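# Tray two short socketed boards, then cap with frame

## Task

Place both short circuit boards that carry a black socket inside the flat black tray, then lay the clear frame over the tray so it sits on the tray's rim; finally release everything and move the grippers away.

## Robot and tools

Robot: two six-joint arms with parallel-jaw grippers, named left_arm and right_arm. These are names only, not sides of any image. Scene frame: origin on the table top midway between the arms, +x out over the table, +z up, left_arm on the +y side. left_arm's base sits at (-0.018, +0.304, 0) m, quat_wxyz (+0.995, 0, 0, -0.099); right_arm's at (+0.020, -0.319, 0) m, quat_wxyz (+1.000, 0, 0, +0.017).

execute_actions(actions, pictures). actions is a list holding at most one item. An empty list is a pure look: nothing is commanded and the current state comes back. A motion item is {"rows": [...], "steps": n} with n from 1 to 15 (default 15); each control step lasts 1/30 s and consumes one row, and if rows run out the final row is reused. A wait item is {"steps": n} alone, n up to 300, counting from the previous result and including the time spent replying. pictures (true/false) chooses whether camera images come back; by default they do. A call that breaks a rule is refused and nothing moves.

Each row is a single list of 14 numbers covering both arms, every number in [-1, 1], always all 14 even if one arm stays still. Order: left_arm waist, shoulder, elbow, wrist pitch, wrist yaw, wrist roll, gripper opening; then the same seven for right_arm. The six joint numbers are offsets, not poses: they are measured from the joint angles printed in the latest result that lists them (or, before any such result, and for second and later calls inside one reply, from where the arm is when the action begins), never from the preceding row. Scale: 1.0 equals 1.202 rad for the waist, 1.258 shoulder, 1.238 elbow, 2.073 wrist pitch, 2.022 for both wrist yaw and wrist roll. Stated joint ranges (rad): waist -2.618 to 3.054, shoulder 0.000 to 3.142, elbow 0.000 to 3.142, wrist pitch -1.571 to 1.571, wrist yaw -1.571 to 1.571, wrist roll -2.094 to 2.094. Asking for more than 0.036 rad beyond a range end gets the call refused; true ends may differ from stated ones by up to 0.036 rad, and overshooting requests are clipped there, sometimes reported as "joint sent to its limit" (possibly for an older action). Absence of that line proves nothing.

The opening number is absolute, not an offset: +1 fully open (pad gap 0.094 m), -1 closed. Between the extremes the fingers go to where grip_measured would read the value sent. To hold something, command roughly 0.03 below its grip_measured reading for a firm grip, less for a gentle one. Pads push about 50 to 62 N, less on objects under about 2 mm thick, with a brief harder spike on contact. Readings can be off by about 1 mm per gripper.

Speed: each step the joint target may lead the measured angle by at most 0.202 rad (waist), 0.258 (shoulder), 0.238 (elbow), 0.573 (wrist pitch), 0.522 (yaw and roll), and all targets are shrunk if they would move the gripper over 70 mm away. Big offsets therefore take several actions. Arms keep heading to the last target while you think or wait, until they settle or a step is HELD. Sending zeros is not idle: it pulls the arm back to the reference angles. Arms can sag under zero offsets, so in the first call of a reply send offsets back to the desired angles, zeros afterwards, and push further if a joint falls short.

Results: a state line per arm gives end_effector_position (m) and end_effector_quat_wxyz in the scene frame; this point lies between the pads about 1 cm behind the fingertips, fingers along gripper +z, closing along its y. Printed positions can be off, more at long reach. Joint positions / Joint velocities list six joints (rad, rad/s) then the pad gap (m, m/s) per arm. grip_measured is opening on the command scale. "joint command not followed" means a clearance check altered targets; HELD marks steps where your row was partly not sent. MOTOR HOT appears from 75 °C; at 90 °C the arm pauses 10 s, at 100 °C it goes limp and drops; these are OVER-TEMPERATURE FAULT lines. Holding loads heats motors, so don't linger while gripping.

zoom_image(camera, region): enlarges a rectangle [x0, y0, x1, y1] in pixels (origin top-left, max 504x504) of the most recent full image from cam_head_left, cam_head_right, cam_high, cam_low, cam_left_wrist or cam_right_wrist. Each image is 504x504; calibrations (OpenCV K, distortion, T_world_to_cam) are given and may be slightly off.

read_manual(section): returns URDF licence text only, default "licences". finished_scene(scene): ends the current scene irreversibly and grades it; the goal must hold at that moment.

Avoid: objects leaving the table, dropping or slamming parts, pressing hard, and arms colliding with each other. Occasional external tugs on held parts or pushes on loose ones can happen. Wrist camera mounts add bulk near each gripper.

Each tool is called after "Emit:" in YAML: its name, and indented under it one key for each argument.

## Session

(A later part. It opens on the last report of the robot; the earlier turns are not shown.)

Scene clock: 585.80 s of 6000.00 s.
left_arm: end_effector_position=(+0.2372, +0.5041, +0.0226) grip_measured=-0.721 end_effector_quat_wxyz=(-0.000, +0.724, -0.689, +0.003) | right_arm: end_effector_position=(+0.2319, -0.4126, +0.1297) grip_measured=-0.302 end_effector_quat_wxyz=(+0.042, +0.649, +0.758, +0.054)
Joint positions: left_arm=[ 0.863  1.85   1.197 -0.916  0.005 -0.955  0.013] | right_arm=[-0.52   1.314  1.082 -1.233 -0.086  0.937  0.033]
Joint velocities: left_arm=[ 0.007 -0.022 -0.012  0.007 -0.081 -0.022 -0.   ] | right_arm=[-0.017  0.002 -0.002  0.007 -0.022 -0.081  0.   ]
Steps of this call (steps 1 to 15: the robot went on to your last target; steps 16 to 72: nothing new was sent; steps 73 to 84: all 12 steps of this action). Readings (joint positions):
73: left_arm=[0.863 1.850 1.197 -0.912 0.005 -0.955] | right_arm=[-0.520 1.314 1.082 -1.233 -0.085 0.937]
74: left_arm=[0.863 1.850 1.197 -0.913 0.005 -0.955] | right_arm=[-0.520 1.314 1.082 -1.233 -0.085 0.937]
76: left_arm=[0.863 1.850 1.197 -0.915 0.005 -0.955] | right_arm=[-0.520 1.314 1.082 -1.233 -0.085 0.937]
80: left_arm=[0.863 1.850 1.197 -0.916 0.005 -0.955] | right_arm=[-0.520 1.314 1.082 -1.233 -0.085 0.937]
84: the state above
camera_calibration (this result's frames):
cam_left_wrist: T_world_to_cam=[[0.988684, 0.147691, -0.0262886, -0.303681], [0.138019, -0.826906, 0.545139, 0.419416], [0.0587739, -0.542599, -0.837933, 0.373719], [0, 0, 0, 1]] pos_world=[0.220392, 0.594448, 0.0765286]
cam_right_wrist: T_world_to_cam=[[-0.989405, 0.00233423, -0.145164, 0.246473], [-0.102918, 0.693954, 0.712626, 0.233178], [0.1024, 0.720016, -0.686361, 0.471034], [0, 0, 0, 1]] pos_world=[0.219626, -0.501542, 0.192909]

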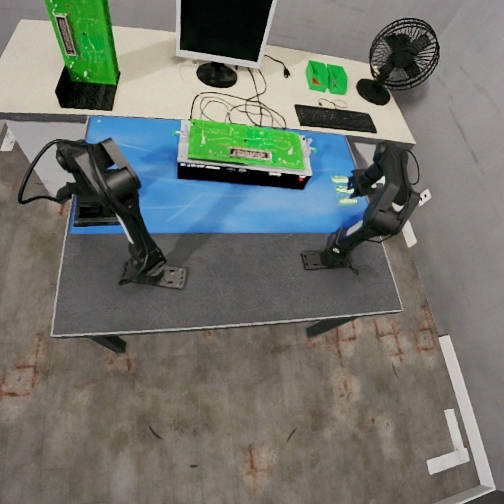

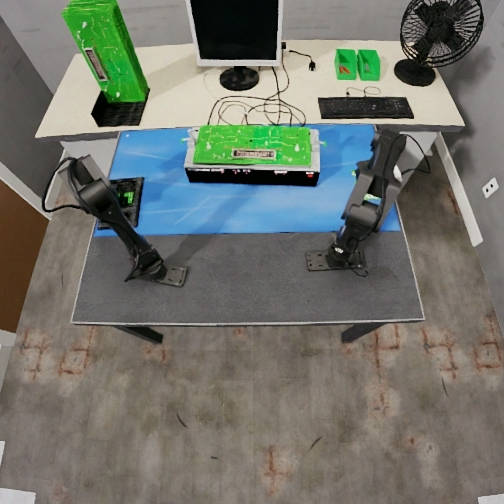

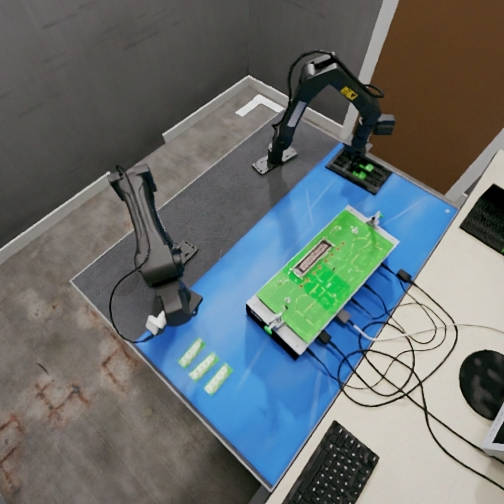

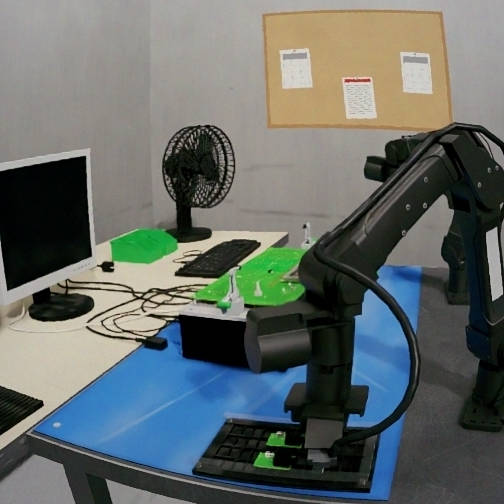

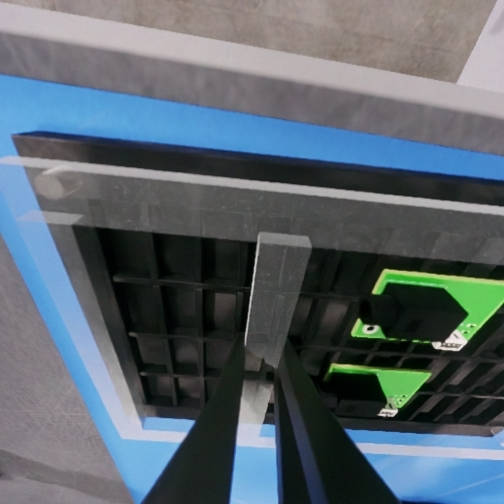

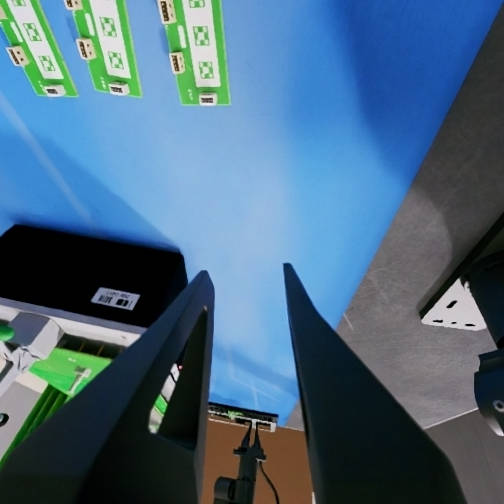

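Good. Release and clear.

Emit:
execute_actions:
  actions:
    - {"rows":[[0,0,0,0,0,0,-0.7,0,0,0,0,0,0,-0.3],[0,0,0,0,0,0,-0.66,0,0,0,0,0,0,-0.3],[0,0,0,0,0,0,-0.6,0,0,0,0,0,0,-0.3],[0,0,0,0,0,0,-0.5,0,0,0,0,0,0,-0.3],[0,0,0,0,0,0,-0.45,0,0,0,0,0,0,-0.3],[0,0,0,0,0,0,-0.45,0,0,0,0,0,0,-0.3],[0,-0.01,0.02,-0.015,0,0,-0.45,0,0,0,0,0,0,-0.3],[0,-0.02,0.04,-0.03,0,0,-0.45,0,0,0,0,0,0,-0.3],[0,-0.035,0.06,-0.045,0,0,-0.45,0,0,0,0,0,0,-0.3],[0,-0.05,0.08,-0.06,0,0,-0.45,0,0,0,0,0,0,-0.3],[0,-0.075,0.1,-0.09,0,0,-0.45,0,0,0,0,0,0,-0.3]]}
  pictures: false

Emit:
execute_actions:
  actions:
    - {"rows":[[0,-0.05,0,-0.02,0,0,-0.3,0,0,0,0,0,0,-0.3],[-0.04,-0.1,0,-0.04,0,0.05,-0.3,0,0,0,0,0,0,-0.3],[-0.08,-0.15,-0.02,-0.06,0,0.1,-0.3,0,0,0,0,0,0,-0.3],[-0.13,-0.2,-0.04,-0.07,0,0.15,-0.3,0,0,0,0,0,0,-0.3],[-0.18,-0.25,-0.06,-0.08,0,0.2,-0.3,0,0,0,0,0,0,-0.3],[-0.23,-0.3,-0.08,-0.09,0,0.25,-0.3,0,0,0,0,0,0,-0.3],[-0.28,-0.35,-0.1,-0.1,0,0.3,-0.3,0,0,0,0,0,0,-0.3],[-0.33,-0.4,-0.13,-0.1,0,0.35,-0.3,0,0,0,0,0,0,-0.3],[-0.38,-0.43,-0.16,-0.1,0,0.35,-0.3,0,0,0,0,0,0,-0.3],[-0.43,-0.45,-0.19,-0.1,0,0.35,-0.3,0,0,0,0,0,0,-0.3],[-0.48,-0.45,-0.2,-0.1,0,0.35,-0.3,0,0,0,0,0,0,-0.3]]}

Emit:
zoom_image:
  camera: "cam_low"
  region: [180,390,400,500]

Scene clock: 603.70 s of 6000.00 s.
left_arm: end_effector_position=(+0.2426, +0.5083, +0.0673) grip_measured=-0.452 end_effector_quat_wxyz=(-0.021, +0.724, -0.689, +0.006) | right_arm: end_effector_position=(+0.2320, -0.4123, +0.1297) grip_measured=-0.302 end_effector_quat_wxyz=(+0.042, +0.649, +0.758, +0.054)
Joint positions: left_arm=[ 0.863  1.783  1.298 -1.043  0.005 -0.955  0.026] | right_arm=[-0.52   1.314  1.082 -1.233 -0.087  0.937  0.033]
Joint velocities: left_arm=[-0.017 -0.369  0.203 -0.154 -0.022  0.037 -0.001] | right_arm=[ 0.022  0.002 -0.002  0.022  0.007  0.037 -0.   ]
Steps of this call (steps 1 to 15: the robot went on to your last target; steps 16 to 90: nothing new was sent; then 14.40 s passed at rest; steps 91 to 105: all 15 steps of this action). Readings (joint positions):
91: left_arm=[0.863 1.850 1.197 -0.916 0.005 -0.955] | right_arm=[-0.520 1.314 1.082 -1.233 -0.086 0.937]
92: left_arm=[0.863 1.850 1.197 -0.916 0.005 -0.955] | right_arm=[-0.520 1.314 1.082 -1.233 -0.086 0.937]
94: left_arm=[0.863 1.850 1.197 -0.916 0.005 -0.955] | right_arm=[-0.520 1.314 1.082 -1.233 -0.087 0.937]
98: left_arm=[0.863 1.850 1.201 -0.927 0.005 -0.955] | right_arm=[-0.520 1.314 1.082 -1.233 -0.087 0.937]
105: the state above

Scene clock: 604.20 s of 6000.00 s.
left_arm: end_effector_position=(+0.2082, +0.3194, +0.1453) grip_measured=-0.302 end_effector_quat_wxyz=(+0.095, -0.204, +0.974, -0.023) | right_arm: end_effector_position=(+0.2321, -0.4122, +0.1297) grip_measured=-0.302 end_effector_quat_wxyz=(+0.042, +0.649, +0.758, +0.055)
Joint positions: left_arm=[ 0.279  1.211  1.064 -1.228  0.022 -0.335  0.033] | right_arm=[-0.52   1.314  1.082 -1.233 -0.089  0.937  0.033]
Joint velocities: left_arm=[ 0.007  0.061 -0.261 -0.095 -0.066  0.505 -0.001] | right_arm=[-0.022 -0.007 -0.012 -0.081 -0.037  0.037  0.001]
Steps of this call (steps 1 to 15: all 15 steps of this action). Readings (joint positions):
1: left_arm=[0.863 1.769 1.299 -1.045 0.005 -0.955] | right_arm=[-0.520 1.314 1.082 -1.233 -0.087 0.937]
2: left_arm=[0.859 1.751 1.299 -1.053 0.005 -0.941] | right_arm=[-0.520 1.314 1.082 -1.233 -0.088 0.937]
4: left_arm=[0.820 1.684 1.276 -1.077 -0.000 -0.866] | right_arm=[-0.520 1.314 1.082 -1.233 -0.088 0.937]
8: left_arm=[0.606 1.462 1.205 -1.134 0.000 -0.633] | right_arm=[-0.520 1.314 1.082 -1.233 -0.089 0.937]
15: the state above
camera_calibration (this result's frames):
cam_left_wrist: T_world_to_cam=[[0.486175, -0.870891, 0.071998, 0.171227], [-0.816507, -0.423364, 0.39253, 0.295864], [-0.311369, -0.249625, -0.916917, 0.373019], [0, 0, 0, 1]] pos_world=[0.274475, 0.367493, 0.213564]
cam_right_wrist: T_world_to_cam=[[-0.989225, 0.00239788, -0.146382, 0.246835], [-0.103996, 0.692248, 0.714127, 0.232231], [0.103045, 0.721655, -0.68454, 0.471026], [0, 0, 0, 1]] pos_world=[0.21979, -0.501272, 0.192726]

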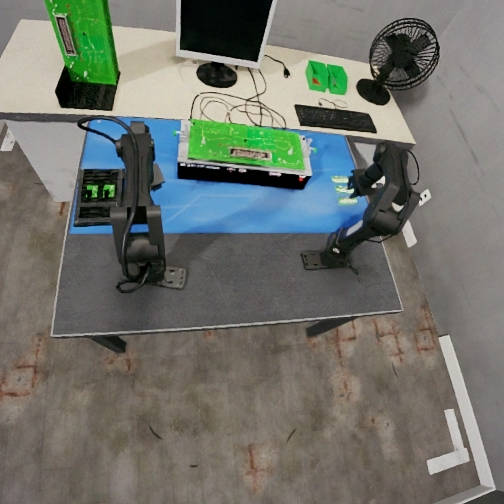

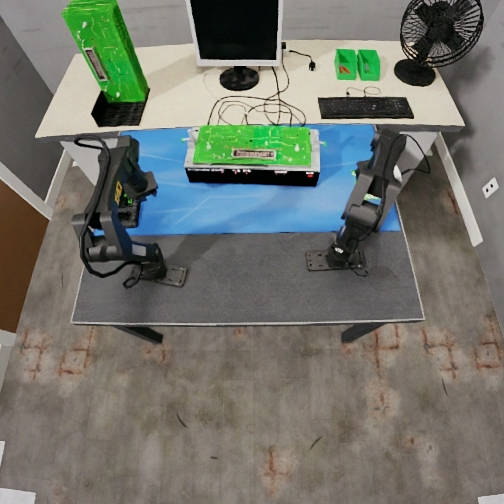

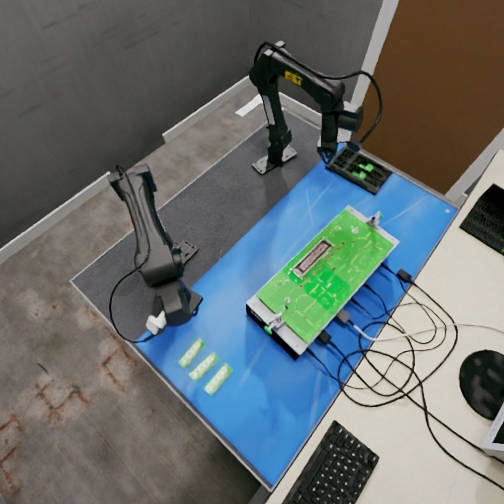

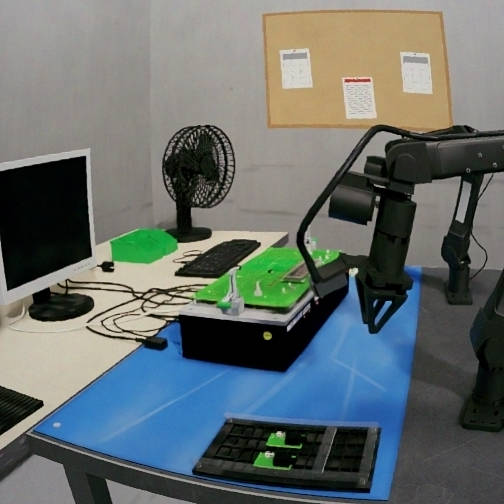

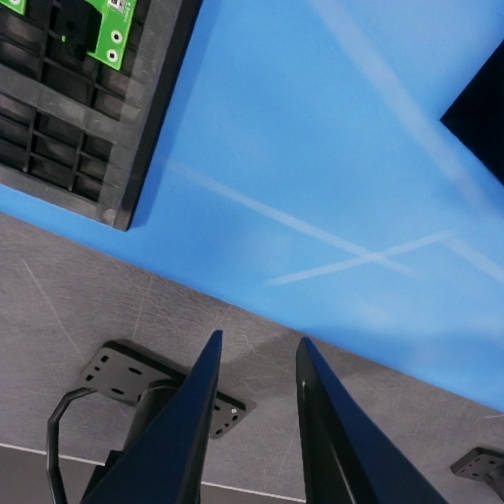

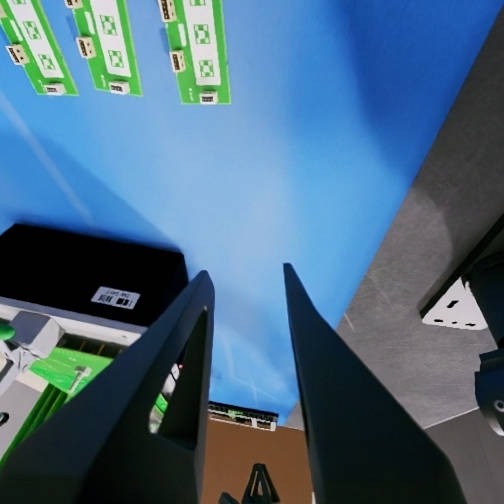

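Region (180, 390, 400, 500) of cam_low's 504x504 image, scaled by 2.291, with more detail than that image has.

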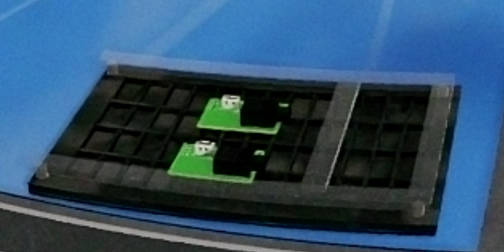

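Emit:
finished_scene:
  scene: 1

The scene is finished: the task was done.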